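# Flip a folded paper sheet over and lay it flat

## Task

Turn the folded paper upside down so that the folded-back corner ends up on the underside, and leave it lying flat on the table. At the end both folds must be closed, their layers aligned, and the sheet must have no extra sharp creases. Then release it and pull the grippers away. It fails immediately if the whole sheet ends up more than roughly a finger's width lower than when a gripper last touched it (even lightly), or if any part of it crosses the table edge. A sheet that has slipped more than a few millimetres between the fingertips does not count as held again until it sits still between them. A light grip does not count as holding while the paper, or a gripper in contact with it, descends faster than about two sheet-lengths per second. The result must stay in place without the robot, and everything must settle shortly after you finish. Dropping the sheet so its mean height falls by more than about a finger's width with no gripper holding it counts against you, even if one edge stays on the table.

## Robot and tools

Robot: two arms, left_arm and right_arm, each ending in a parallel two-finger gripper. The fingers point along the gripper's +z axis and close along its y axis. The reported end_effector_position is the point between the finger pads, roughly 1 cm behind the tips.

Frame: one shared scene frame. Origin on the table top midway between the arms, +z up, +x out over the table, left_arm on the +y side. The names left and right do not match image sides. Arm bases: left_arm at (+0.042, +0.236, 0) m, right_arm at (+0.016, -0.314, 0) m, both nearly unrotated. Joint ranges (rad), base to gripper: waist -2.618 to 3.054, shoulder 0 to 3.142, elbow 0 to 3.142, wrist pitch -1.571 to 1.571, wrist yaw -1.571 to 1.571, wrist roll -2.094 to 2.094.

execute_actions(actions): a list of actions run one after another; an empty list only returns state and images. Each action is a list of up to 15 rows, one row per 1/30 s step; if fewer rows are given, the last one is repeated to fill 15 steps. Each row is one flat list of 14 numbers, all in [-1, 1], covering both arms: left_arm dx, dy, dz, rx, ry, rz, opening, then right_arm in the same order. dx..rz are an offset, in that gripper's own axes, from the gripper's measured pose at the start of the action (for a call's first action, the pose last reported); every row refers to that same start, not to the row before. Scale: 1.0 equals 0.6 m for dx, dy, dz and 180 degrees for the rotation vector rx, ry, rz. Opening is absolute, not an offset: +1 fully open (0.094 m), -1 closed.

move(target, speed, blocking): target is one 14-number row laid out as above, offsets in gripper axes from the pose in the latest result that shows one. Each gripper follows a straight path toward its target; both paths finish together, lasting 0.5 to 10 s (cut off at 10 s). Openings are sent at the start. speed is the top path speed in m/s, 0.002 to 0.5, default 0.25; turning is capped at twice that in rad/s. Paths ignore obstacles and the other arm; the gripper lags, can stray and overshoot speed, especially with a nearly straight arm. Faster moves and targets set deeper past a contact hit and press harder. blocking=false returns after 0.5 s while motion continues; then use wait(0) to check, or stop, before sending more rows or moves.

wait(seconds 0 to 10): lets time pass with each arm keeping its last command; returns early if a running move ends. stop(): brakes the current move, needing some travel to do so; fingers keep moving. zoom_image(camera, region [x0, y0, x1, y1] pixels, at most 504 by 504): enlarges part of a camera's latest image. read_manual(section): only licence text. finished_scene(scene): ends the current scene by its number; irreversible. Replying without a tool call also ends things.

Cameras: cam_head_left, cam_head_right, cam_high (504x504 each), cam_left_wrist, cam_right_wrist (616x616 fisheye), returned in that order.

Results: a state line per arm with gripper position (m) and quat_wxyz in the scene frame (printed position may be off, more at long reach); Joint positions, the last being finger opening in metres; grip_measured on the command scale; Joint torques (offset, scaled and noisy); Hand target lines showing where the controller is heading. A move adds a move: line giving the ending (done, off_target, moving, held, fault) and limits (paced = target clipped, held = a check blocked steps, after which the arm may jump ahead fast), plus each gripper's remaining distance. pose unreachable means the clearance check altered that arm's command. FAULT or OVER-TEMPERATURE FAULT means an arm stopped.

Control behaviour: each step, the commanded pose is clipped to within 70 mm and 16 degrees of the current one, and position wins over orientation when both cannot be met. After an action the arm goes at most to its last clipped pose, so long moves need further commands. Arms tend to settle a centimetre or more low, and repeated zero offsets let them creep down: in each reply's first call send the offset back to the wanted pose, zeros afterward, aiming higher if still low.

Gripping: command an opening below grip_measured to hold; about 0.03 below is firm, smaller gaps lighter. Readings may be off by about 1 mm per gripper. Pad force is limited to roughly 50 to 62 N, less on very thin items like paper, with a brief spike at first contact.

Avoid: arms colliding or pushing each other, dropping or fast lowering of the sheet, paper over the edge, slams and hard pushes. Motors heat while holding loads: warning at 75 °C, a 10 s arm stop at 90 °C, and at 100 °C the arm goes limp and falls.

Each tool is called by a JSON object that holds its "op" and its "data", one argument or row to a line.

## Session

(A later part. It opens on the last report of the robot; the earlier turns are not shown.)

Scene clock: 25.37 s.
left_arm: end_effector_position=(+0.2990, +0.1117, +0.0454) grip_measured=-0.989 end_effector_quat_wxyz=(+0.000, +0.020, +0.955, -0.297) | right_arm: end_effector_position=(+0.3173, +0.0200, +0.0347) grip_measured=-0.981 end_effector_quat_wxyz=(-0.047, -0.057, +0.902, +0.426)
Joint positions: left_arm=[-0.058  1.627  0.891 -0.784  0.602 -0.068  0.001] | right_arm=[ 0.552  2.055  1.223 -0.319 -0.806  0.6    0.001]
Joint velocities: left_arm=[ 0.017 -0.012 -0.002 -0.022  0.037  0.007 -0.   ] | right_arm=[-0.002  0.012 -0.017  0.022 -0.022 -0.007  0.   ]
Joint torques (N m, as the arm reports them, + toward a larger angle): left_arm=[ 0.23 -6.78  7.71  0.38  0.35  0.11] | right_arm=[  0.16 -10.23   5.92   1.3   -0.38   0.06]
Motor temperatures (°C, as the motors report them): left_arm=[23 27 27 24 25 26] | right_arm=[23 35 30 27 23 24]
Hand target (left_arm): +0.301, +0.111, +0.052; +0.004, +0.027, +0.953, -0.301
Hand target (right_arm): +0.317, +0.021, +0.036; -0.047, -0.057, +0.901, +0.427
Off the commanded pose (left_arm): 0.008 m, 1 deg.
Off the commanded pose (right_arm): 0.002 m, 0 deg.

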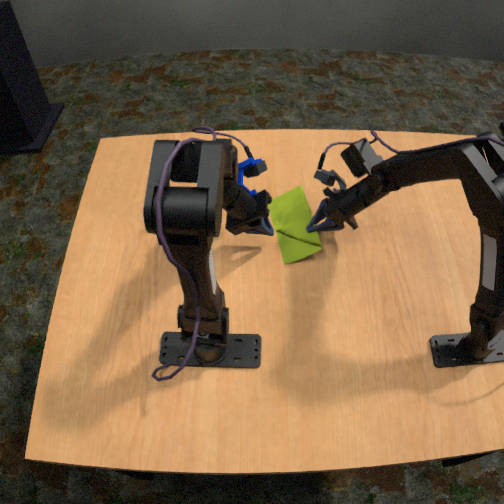

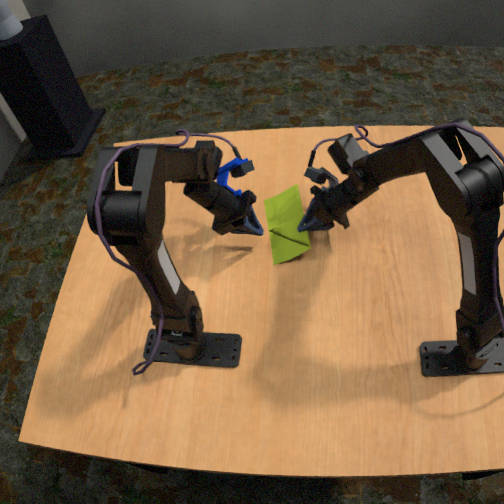

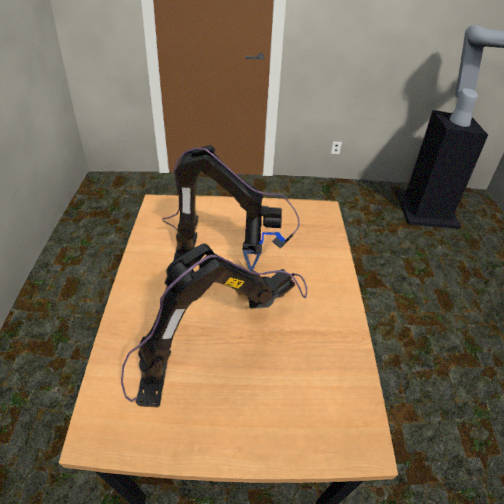

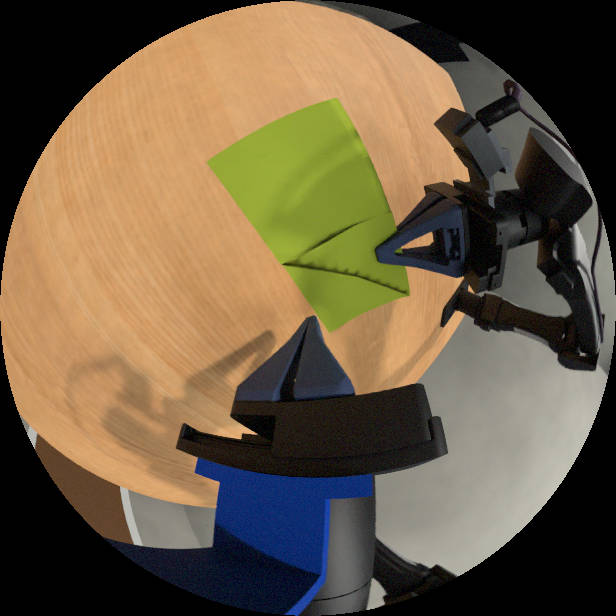

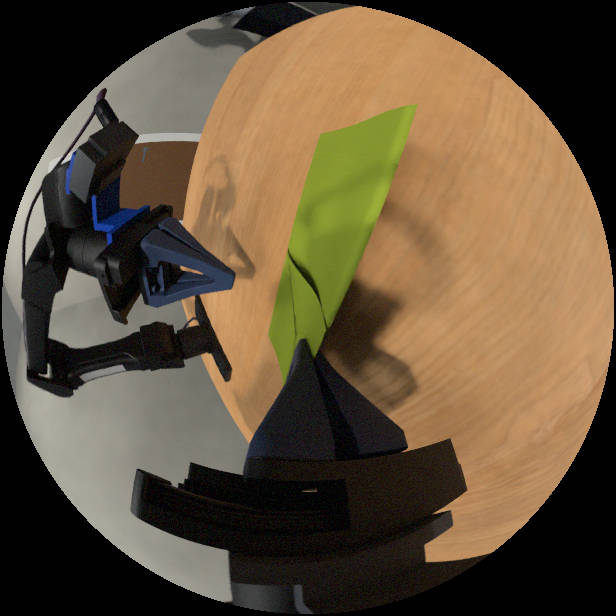

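{"op": "move", "data": {
  "target": [0,0.13,-0.33,-0.1,-0.1,0,-1,0.03,0.035,-0.22,0.28,-0.015,-0.007,-1],
  "speed": 0.22
}}

{"op": "move", "data": {
  "target": [0,0,0,0,0,0,-1,0,0,-0.01,0,0,-0.68,-1],
  "speed": 0.45
}}

{"op": "move", "data": {
  "target": [0,0,0,0,0,0,-1,0,-0.2,0.04,0.29,0,0,-1]
}}

Scene clock: 31.60 s.
left_arm: end_effector_position=(+0.3032, +0.2851, +0.1511) grip_measured=-0.990 end_effector_quat_wxyz=(+0.140, -0.034, +0.977, -0.156) | right_arm: end_effector_position=(+0.3149, -0.0711, +0.1306) grip_measured=-0.981 end_effector_quat_wxyz=(+0.005, -0.070, +0.998, +0.006)
Joint positions: left_arm=[ 0.48   1.388  1.168 -1.21   0.399  0.347  0.   ] | right_arm=[ 0.685  2.004  1.846 -1.399 -0.004  0.539  0.001]
Joint velocities: left_arm=[ 0.002 -0.002  0.002 -0.051 -0.066  0.022  0.001] | right_arm=[ 0.012 -0.007 -0.007 -0.095  0.022 -0.022  0.001]
Joint torques (N m, as the arm reports them, + toward a larger angle): left_arm=[ 0.55 -5.96  8.87  0.51  0.19  0.13] | right_arm=[ 0.88 -9.38  7.55  0.54  0.1   0.03]
Motor temperatures (°C, as the motors report them): left_arm=[23 27 27 24 25 26] | right_arm=[23 36 30 27 23 24]
Hand target (left_arm): +0.304, +0.287, +0.161; +0.152, -0.029, +0.977, -0.150
Hand target (right_arm): +0.315, -0.069, +0.135; +0.008, -0.069, +0.998, +0.003
Off the commanded pose (left_arm): 0.013 m, 2 deg.
Off the commanded pose (right_arm): 0.005 m, 0 deg.
move: off_target (left_arm)

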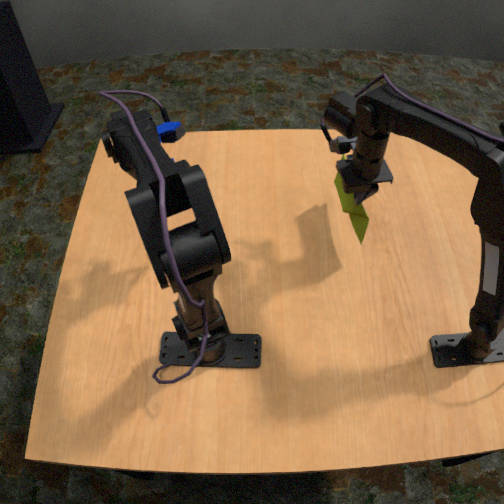

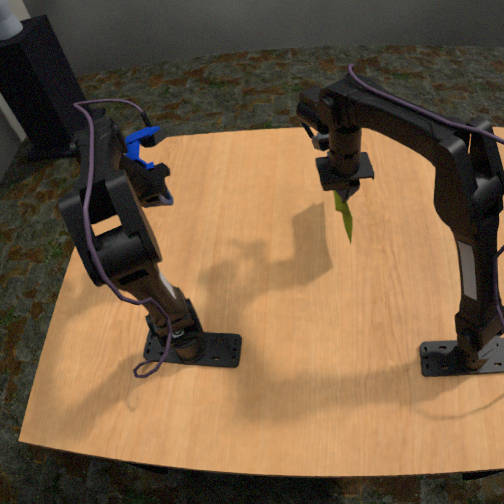

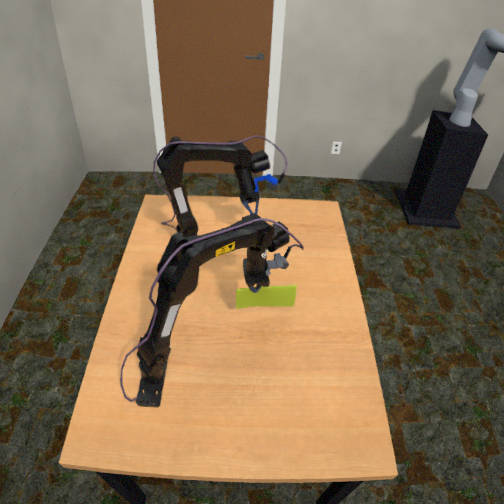

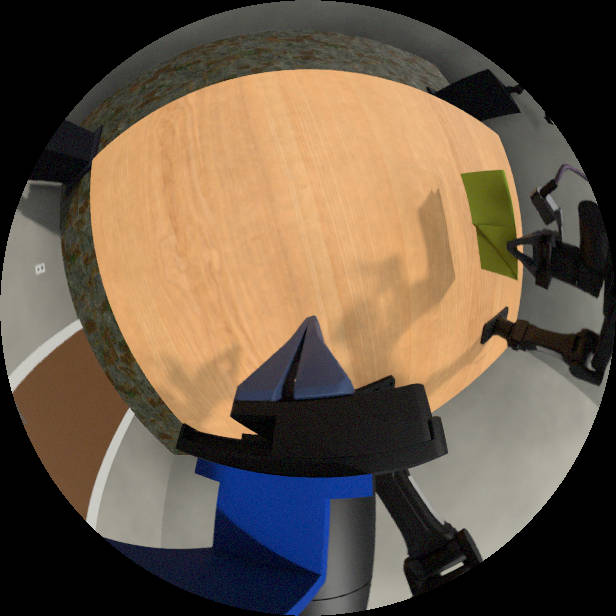

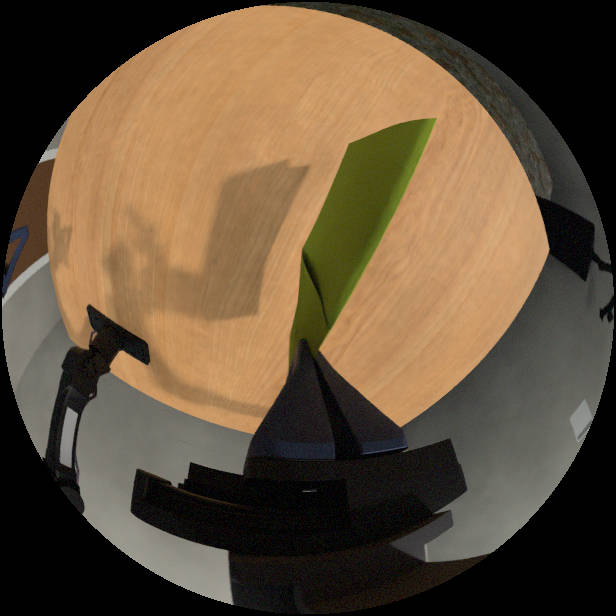

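Scene clock: 34.67 s.
left_arm: end_effector_position=(+0.3032, +0.2851, +0.1511) grip_measured=-0.990 end_effector_quat_wxyz=(+0.140, -0.034, +0.977, -0.156) | right_arm: end_effector_position=(+0.3148, -0.0719, +0.1306) grip_measured=-0.981 end_effector_quat_wxyz=(-0.006, +0.905, -0.425, +0.002)
Joint positions: left_arm=[ 0.48   1.388  1.168 -1.21   0.399  0.347  0.   ] | right_arm=[ 0.685  2.004  1.846 -1.401 -0.    -1.586  0.001]
Joint velocities: left_arm=[ 0.007 -0.012  0.002 -0.022  0.081  0.007  0.001] | right_arm=[-0.012 -0.012 -0.002 -0.037 -0.037 -0.022  0.   ]
Joint torques (N m, as the arm reports them, + toward a larger angle): left_arm=[-0.03 -4.61  7.    0.7   0.2   0.02] | right_arm=[  0.15 -10.02   7.68   0.47  -0.02  -0.16]
Motor temperatures (°C, as the motors report them): left_arm=[23 27 27 24 25 26] | right_arm=[23 36 30 27 23 24]
Hand target (left_arm): +0.303, +0.285, +0.151; +0.140, -0.034, +0.977, -0.156
Hand target (right_arm): +0.315, -0.071, +0.137; -0.008, +0.908, -0.419, +0.002
Off the commanded pose (left_arm): 0.000 m, 0 deg.
Off the commanded pose (right_arm): 0.006 m, 1 deg.
move: done

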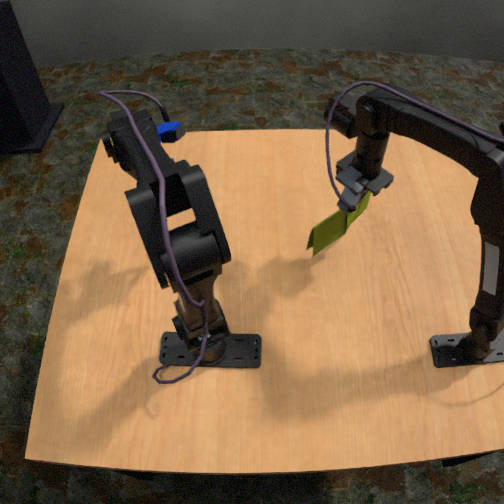

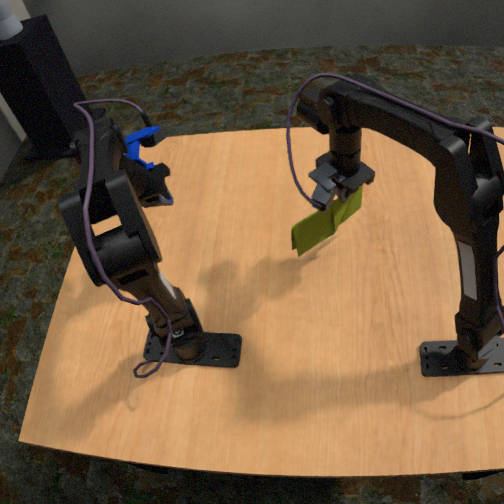

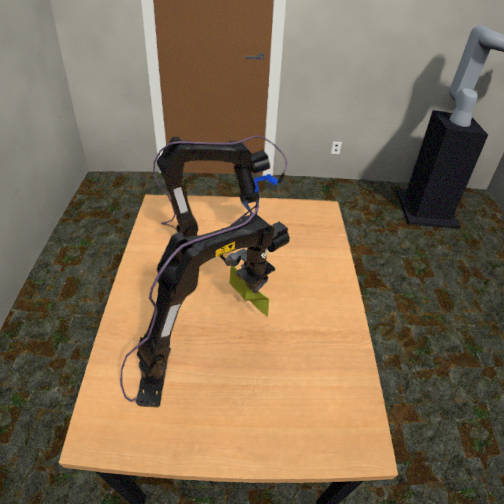

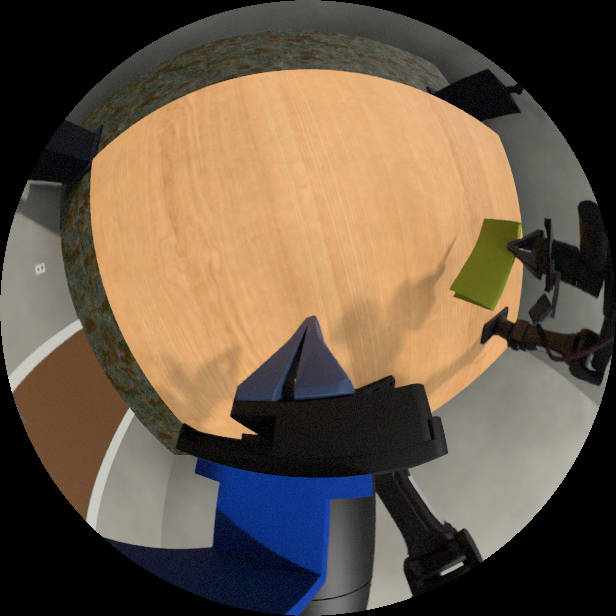

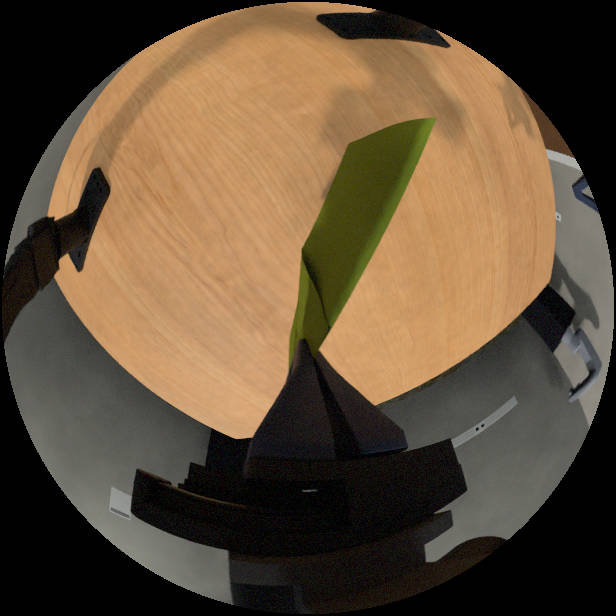

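Scene clock: 37.23 s.
left_arm: end_effector_position=(+0.3031, +0.2852, +0.1511) grip_measured=-0.990 end_effector_quat_wxyz=(+0.140, -0.034, +0.977, -0.156) | right_arm: end_effector_position=(+0.4086, +0.0062, +0.1157) grip_measured=-0.982 end_effector_quat_wxyz=(-0.407, +0.809, -0.377, +0.193)
Joint positions: left_arm=[ 0.48   1.388  1.168 -1.21   0.398  0.347  0.   ] | right_arm=[ 0.685  1.804  1.103  0.066 -0.011 -1.586  0.001]
Joint velocities: left_arm=[ 0.017  0.007 -0.022  0.037 -0.095 -0.022 -0.   ] | right_arm=[-0.007 -0.012 -0.007  0.022  0.037 -0.007  0.   ]
Joint torques (N m, as the arm reports them, + toward a larger angle): left_arm=[ 0.   -4.69  7.04  0.69  0.2   0.01] | right_arm=[-0.08 -8.26  5.83  2.15 -0.03  0.  ]
Motor temperatures (°C, as the motors report them): left_arm=[23 27 27 24 25 26] | right_arm=[23 36 30 27 23 24]
Hand target (left_arm): +0.303, +0.285, +0.151; +0.140, -0.034, +0.977, -0.156
Hand target (right_arm): +0.407, +0.005, +0.108; -0.403, +0.812, -0.377, +0.188
Off the commanded pose (left_arm): 0.000 m, 0 deg.
Off the commanded pose (right_arm): 0.008 m, 1 deg.
move: done

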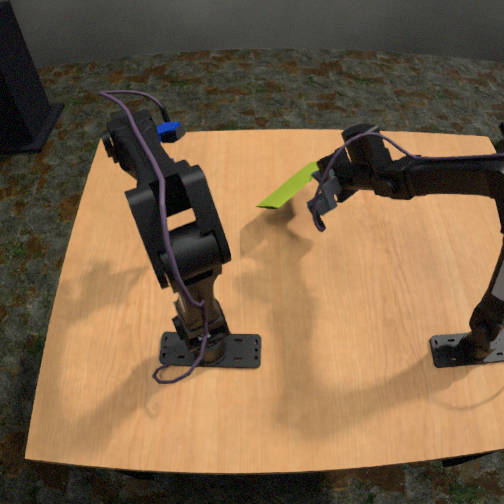

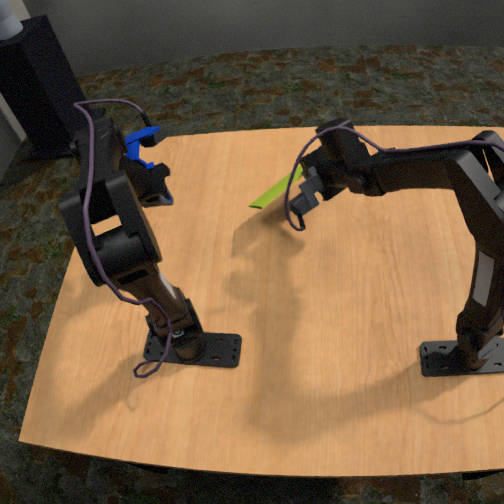

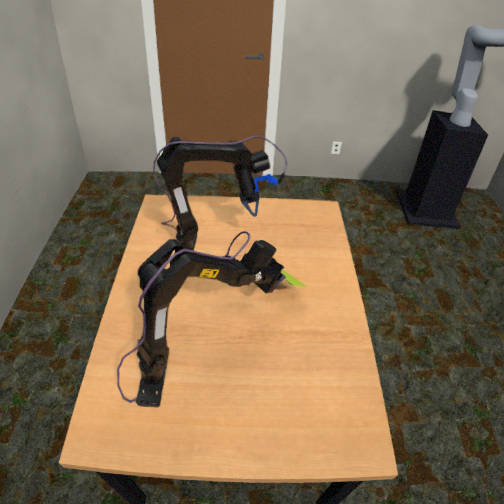

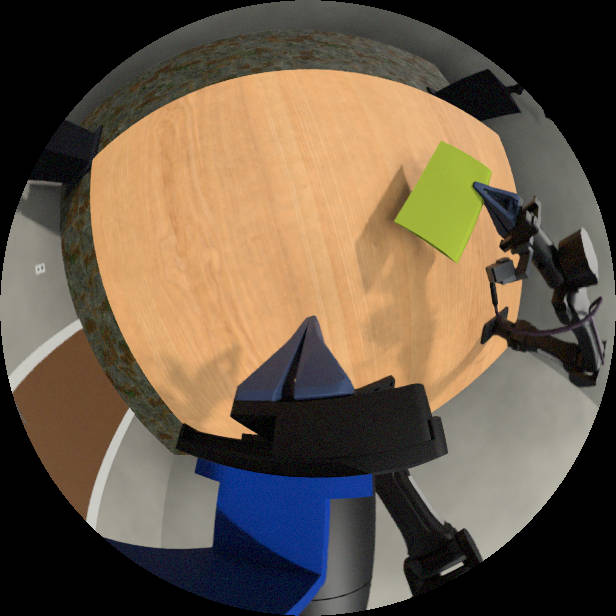

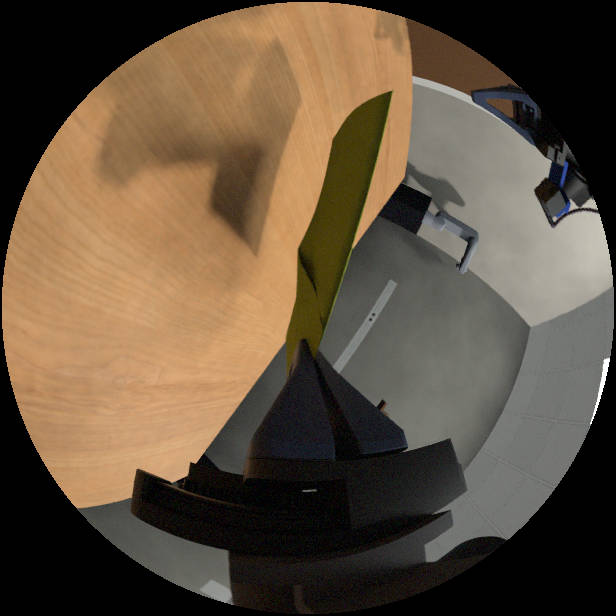

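{"op": "move", "data": {
  "target": [0,0,0,0,0,0,-1,0,0.214,0,0.018,0,0,-1],
  "speed": 0.08
}}

Scene clock: 40.47 s.
left_arm: end_effector_position=(+0.3031, +0.2852, +0.1511) grip_measured=-0.990 end_effector_quat_wxyz=(+0.140, -0.034, +0.977, -0.156) | right_arm: end_effector_position=(+0.3517, -0.0395, +0.0177) grip_measured=-0.982 end_effector_quat_wxyz=(-0.435, +0.795, -0.370, +0.206)
Joint positions: left_arm=[ 0.48   1.388  1.168 -1.21   0.398  0.347  0.   ] | right_arm=[ 0.685  1.877  0.584  0.725 -0.012 -1.586  0.001]
Joint velocities: left_arm=[-0.002  0.002  0.007 -0.007 -0.037 -0.051  0.   ] | right_arm=[-0.007 -0.007 -0.007  0.051  0.051 -0.022  0.001]
Joint torques (N m, as the arm reports them, + toward a larger angle): left_arm=[-0.01 -4.67  7.03  0.69  0.2   0.02] | right_arm=[-0.68 -7.08  4.19  2.25 -0.08 -0.04]
Motor temperatures (°C, as the motors report them): left_arm=[23 27 27 24 25 26] | right_arm=[23 36 30 27 23 24]
Hand target (left_arm): +0.303, +0.285, +0.151; +0.140, -0.034, +0.977, -0.156
Hand target (right_arm): +0.351, -0.043, +0.013; -0.430, +0.797, -0.371, +0.204
Off the commanded pose (left_arm): 0.000 m, 0 deg.
Off the commanded pose (right_arm): 0.007 m, 1 deg.
move: done

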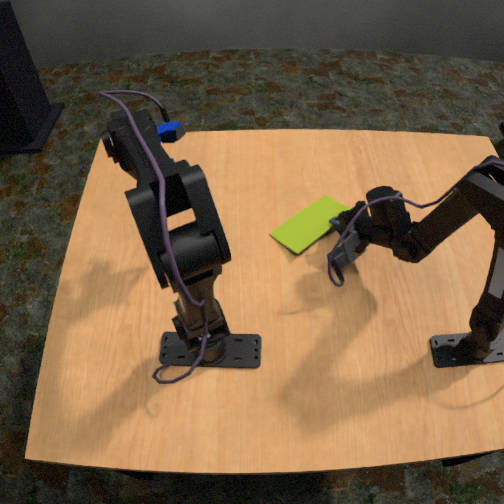

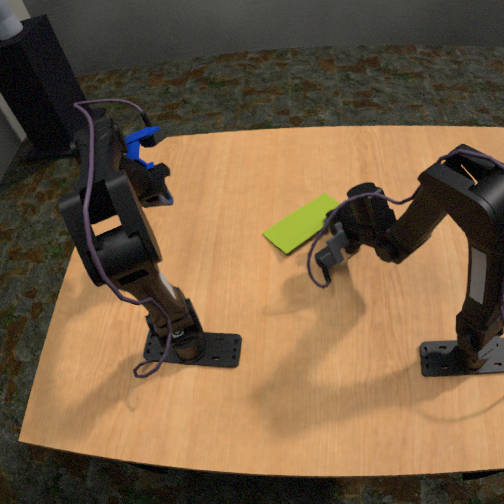

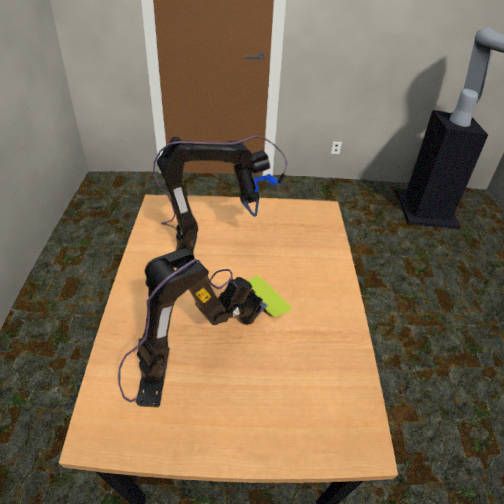

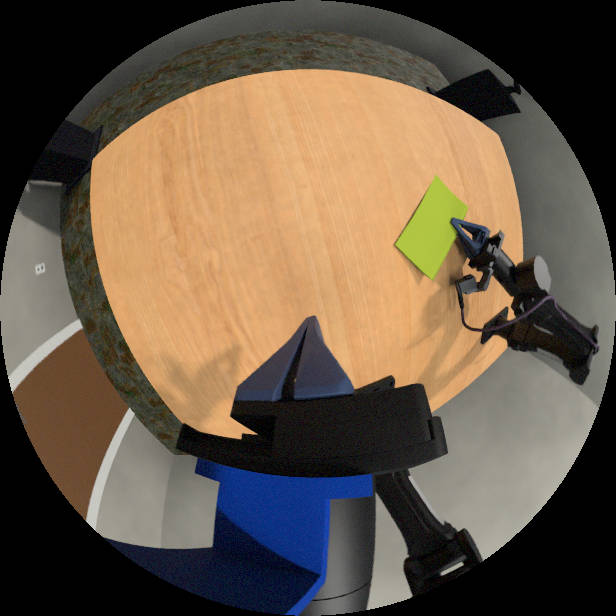

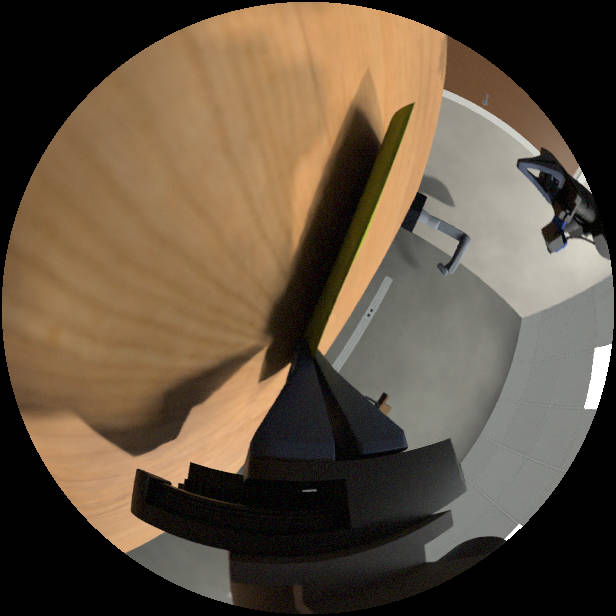

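{"op": "execute_actions", "data": {
  "actions": [
    [[0,0,0,0,0,0,-1,0,0,0,0,0,0,-0.9]],
    [[0,0,0,0,0,0,-1,0,0,0,0,0,0,-0.75]]
  ]
}}

{"op": "move", "data": {
  "target": [0,0,0,0,0,0,-1,0,0.02,-0.065,-0.07,0,0,-0.7],
  "speed": 0.1
}}

Scene clock: 44.00 s.
left_arm: end_effector_position=(+0.3031, +0.2852, +0.1511) grip_measured=-0.990 end_effector_quat_wxyz=(+0.140, -0.034, +0.977, -0.156) | right_arm: end_effector_position=(+0.3519, -0.0394, +0.0180) grip_measured=-0.752 end_effector_quat_wxyz=(-0.435, +0.795, -0.369, +0.206)
Joint positions: left_arm=[ 0.48   1.388  1.168 -1.21   0.398  0.347  0.   ] | right_arm=[ 0.685  1.877  0.584  0.727 -0.012 -1.586  0.012]
Joint velocities: left_arm=[-0.017  0.007  0.022 -0.037  0.051  0.066 -0.001] | right_arm=[-0.007  0.002 -0.002 -0.037  0.154 -0.007 -0.001]
Joint torques (N m, as the arm reports them, + toward a larger angle): left_arm=[-0.01 -4.62  7.03  0.69  0.19  0.01] | right_arm=[-0.02 -7.76  4.72  2.17 -0.02 -0.06]
Motor temperatures (°C, as the motors report them): left_arm=[23 27 27 24 25 26] | right_arm=[23 35 30 28 23 24]
Hand target (left_arm): +0.303, +0.285, +0.151; +0.140, -0.034, +0.977, -0.156
Hand target (right_arm): +0.352, -0.039, +0.018; -0.435, +0.795, -0.369, +0.206
Off the commanded pose (left_arm): 0.000 m, 0 deg.
Off the commanded pose (right_arm): 0.000 m, 0 deg.

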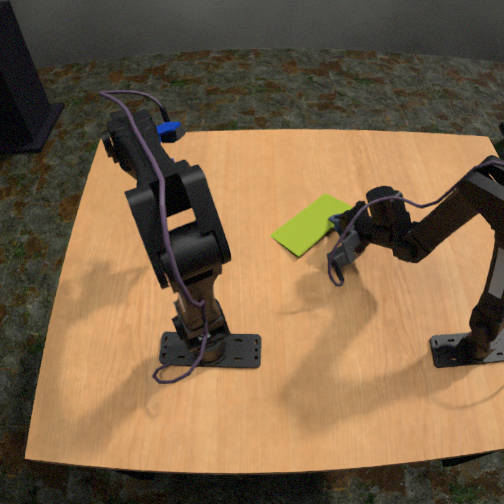

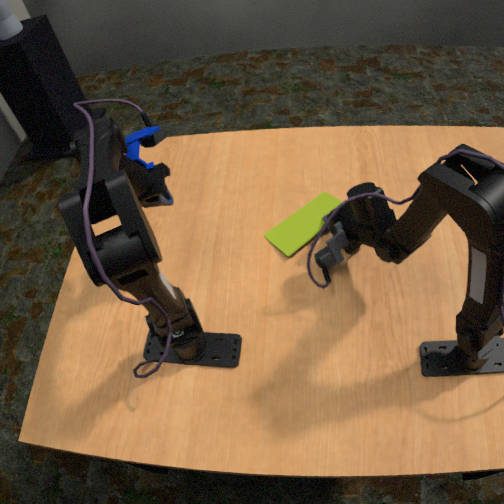

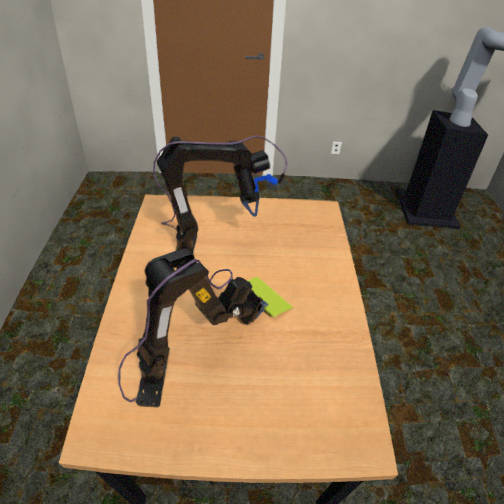

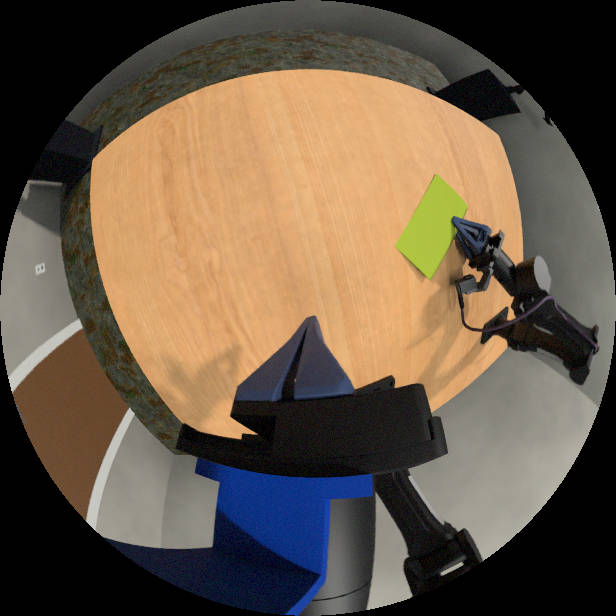

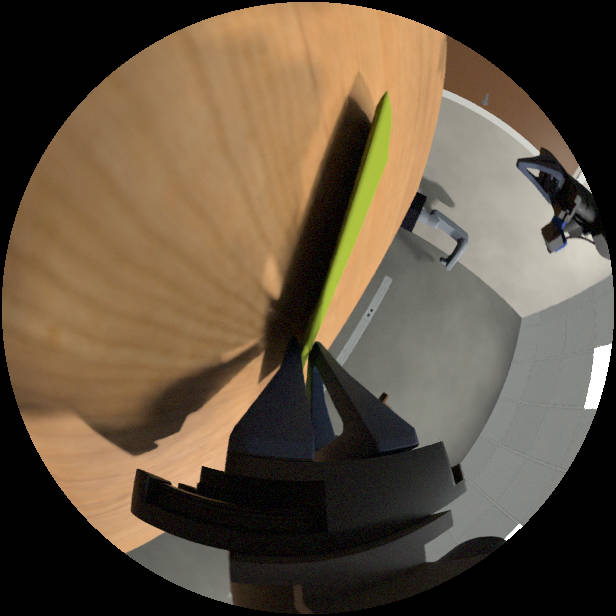

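Scene clock: 45.70 s.
left_arm: end_effector_position=(+0.3031, +0.2852, +0.1511) grip_measured=-0.990 end_effector_quat_wxyz=(+0.140, -0.034, +0.977, -0.155) | right_arm: end_effector_position=(+0.3176, -0.0674, +0.0191) grip_measured=-0.702 end_effector_quat_wxyz=(-0.340, +0.840, -0.392, +0.161)
Joint positions: left_arm=[ 0.48   1.388  1.168 -1.21   0.398  0.347  0.   ] | right_arm=[ 0.685  1.663  0.605  0.259 -0.01  -1.586  0.014]
Joint velocities: left_arm=[-0.017 -0.002 -0.012  0.037  0.081  0.007  0.001] | right_arm=[ 0.002  0.002  0.007  0.007 -0.037  0.007 -0.001]
Joint torques (N m, as the arm reports them, + toward a larger angle): left_arm=[ 0.02 -4.63  7.04  0.69  0.19  0.  ] | right_arm=[ 0.03 -7.84  6.98  1.72  0.03  0.01]
Motor temperatures (°C, as the motors report them): left_arm=[23 27 28 24 25 26] | right_arm=[23 35 30 28 23 24]
Hand target (left_arm): +0.303, +0.285, +0.151; +0.140, -0.034, +0.977, -0.155
Hand target (right_arm): +0.321, -0.064, +0.029; -0.346, +0.837, -0.391, +0.164
Off the commanded pose (left_arm): 0.000 m, 0 deg.
Off the commanded pose (right_arm): 0.011 m, 1 deg.
move: off_target (right_arm)

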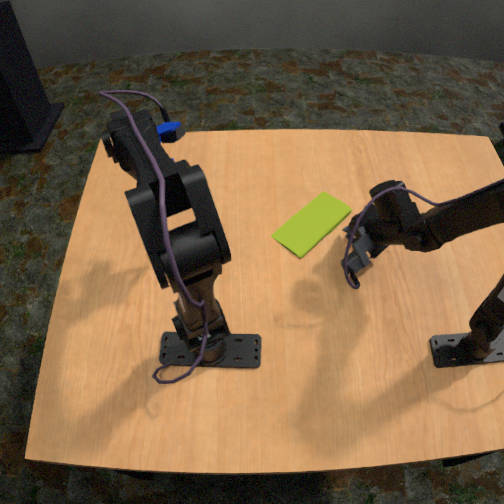

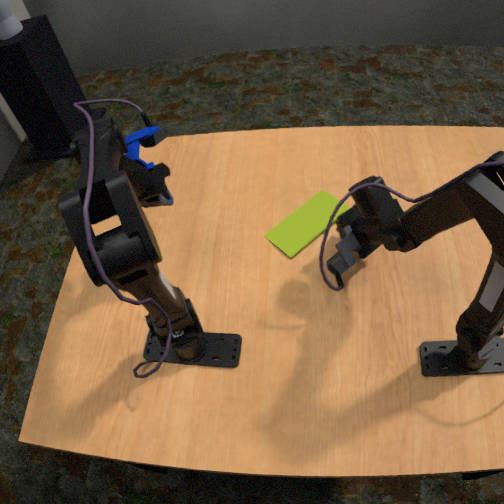

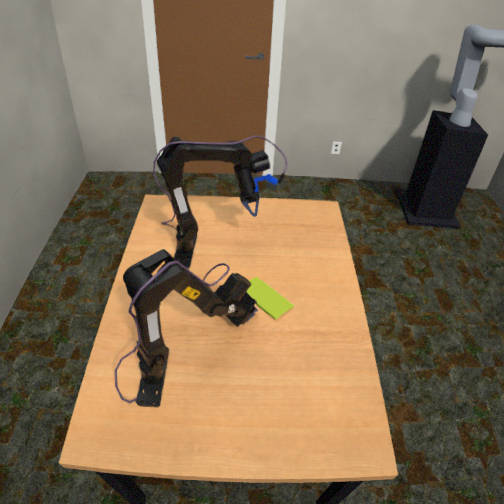

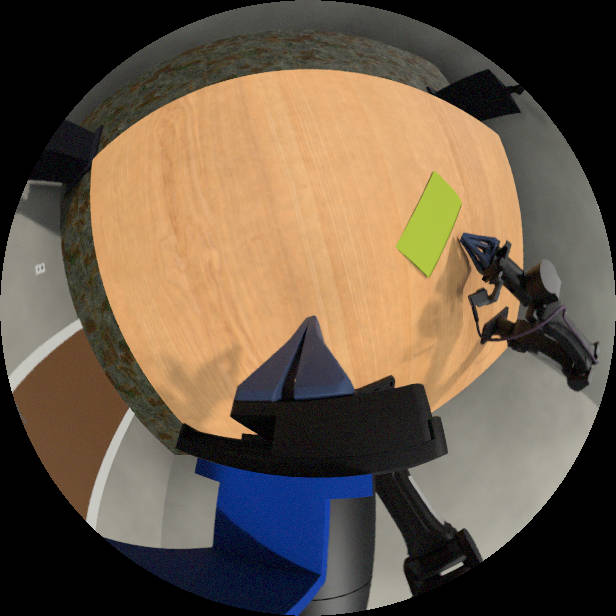

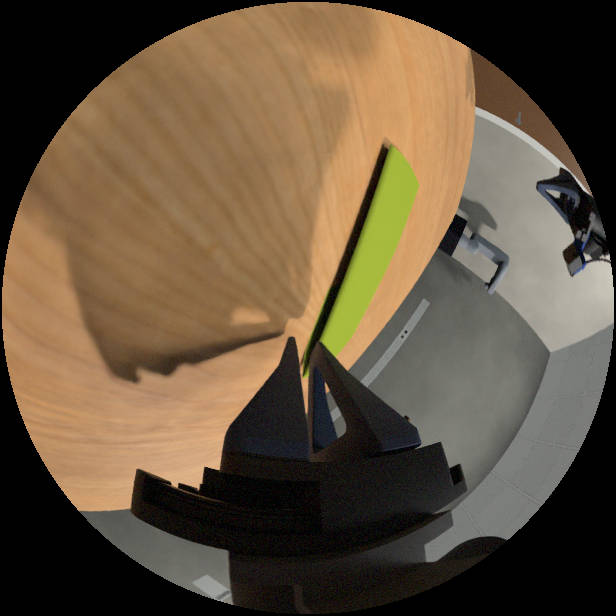

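{"op": "move", "data": {
  "target": [0,0,0,0,0,0,-1,0.05,-0.08,-0.3,-0.05,0,0,-0.7]
}}

{"op": "zoom_image", "data": {
  "camera": "cam_head_left",
  "region": [255,180,365,270]
}}

Scene clock: 51.13 s.
left_arm: end_effector_position=(+0.3031, +0.2852, +0.1511) grip_measured=-0.990 end_effector_quat_wxyz=(+0.140, -0.034, +0.977, -0.155) | right_arm: end_effector_position=(+0.2663, -0.1457, +0.1804) grip_measured=-0.702 end_effector_quat_wxyz=(-0.278, +0.862, -0.403, +0.134)
Joint positions: left_arm=[ 0.48   1.388  1.168 -1.21   0.398  0.347  0.   ] | right_arm=[ 0.546  1.124  0.983 -0.807 -0.084 -1.701  0.014]
Joint velocities: left_arm=[ 0.002  0.002  0.007  0.051  0.022 -0.007 -0.001] | right_arm=[ 0.007 -0.002 -0.012 -0.037  0.037 -0.022 -0.001]
Joint torques (N m, as the arm reports them, + toward a larger angle): left_arm=[ 0.01 -4.68  7.03  0.69  0.2   0.01] | right_arm=[-0.59 -2.88  8.14  1.52 -0.16 -0.06]
Motor temperatures (°C, as the motors report them): left_arm=[23 27 28 24 25 26] | right_arm=[23 34 31 28 23 24]
Hand target (left_arm): +0.303, +0.285, +0.151; +0.140, -0.034, +0.977, -0.155
Hand target (right_arm): +0.266, -0.147, +0.182; -0.274, +0.863, -0.404, +0.129
Off the commanded pose (left_arm): 0.000 m, 0 deg.
Off the commanded pose (right_arm): 0.003 m, 1 deg.
move: done

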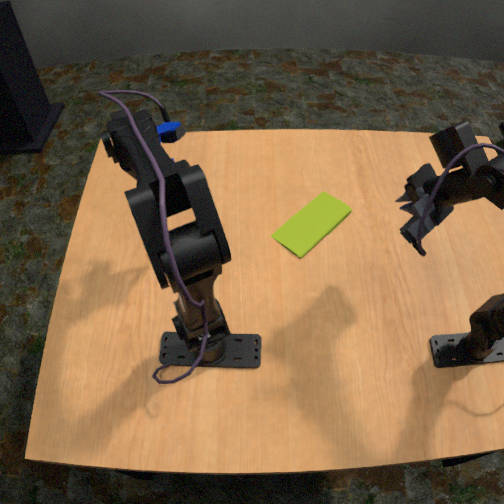

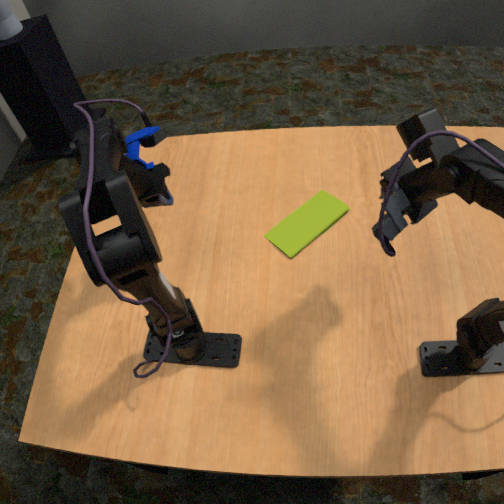

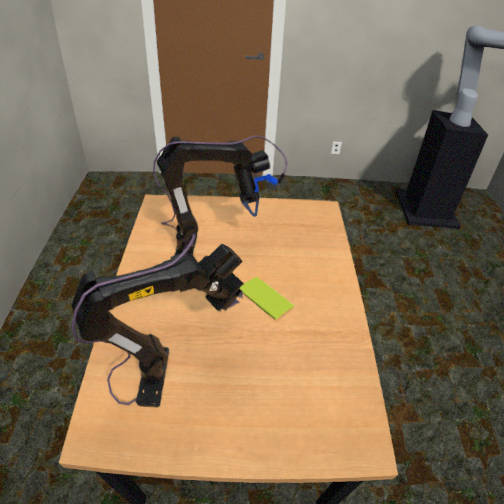

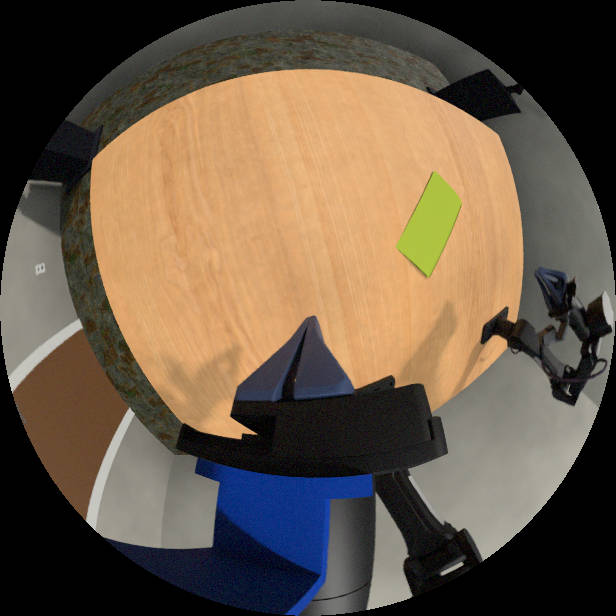

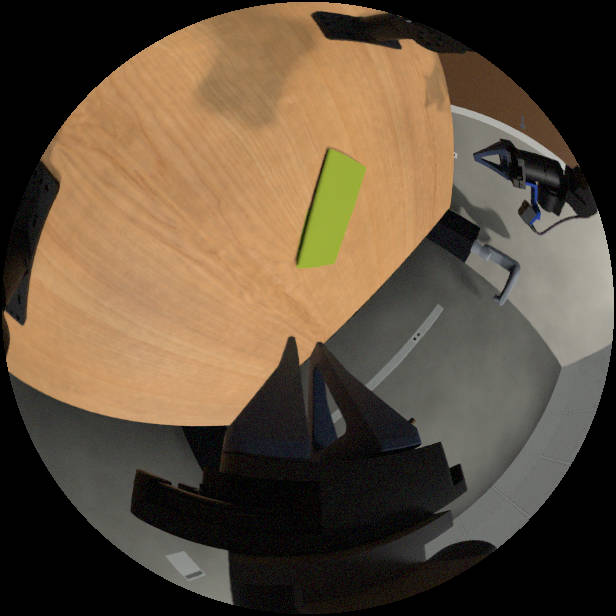

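Region (255, 180, 365, 270) of cam_head_left's 504x504 image, scaled by 4.582, with more detail than that image has; it fills the top 412 rows of this view, and the rest is white.

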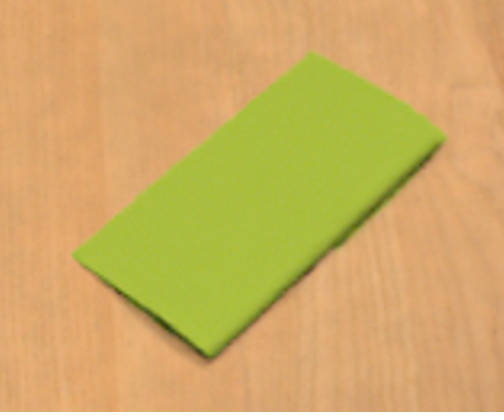

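{"op": "finished_scene", "data": {
  "scene": 2
}}

The scene is finished: the task was done.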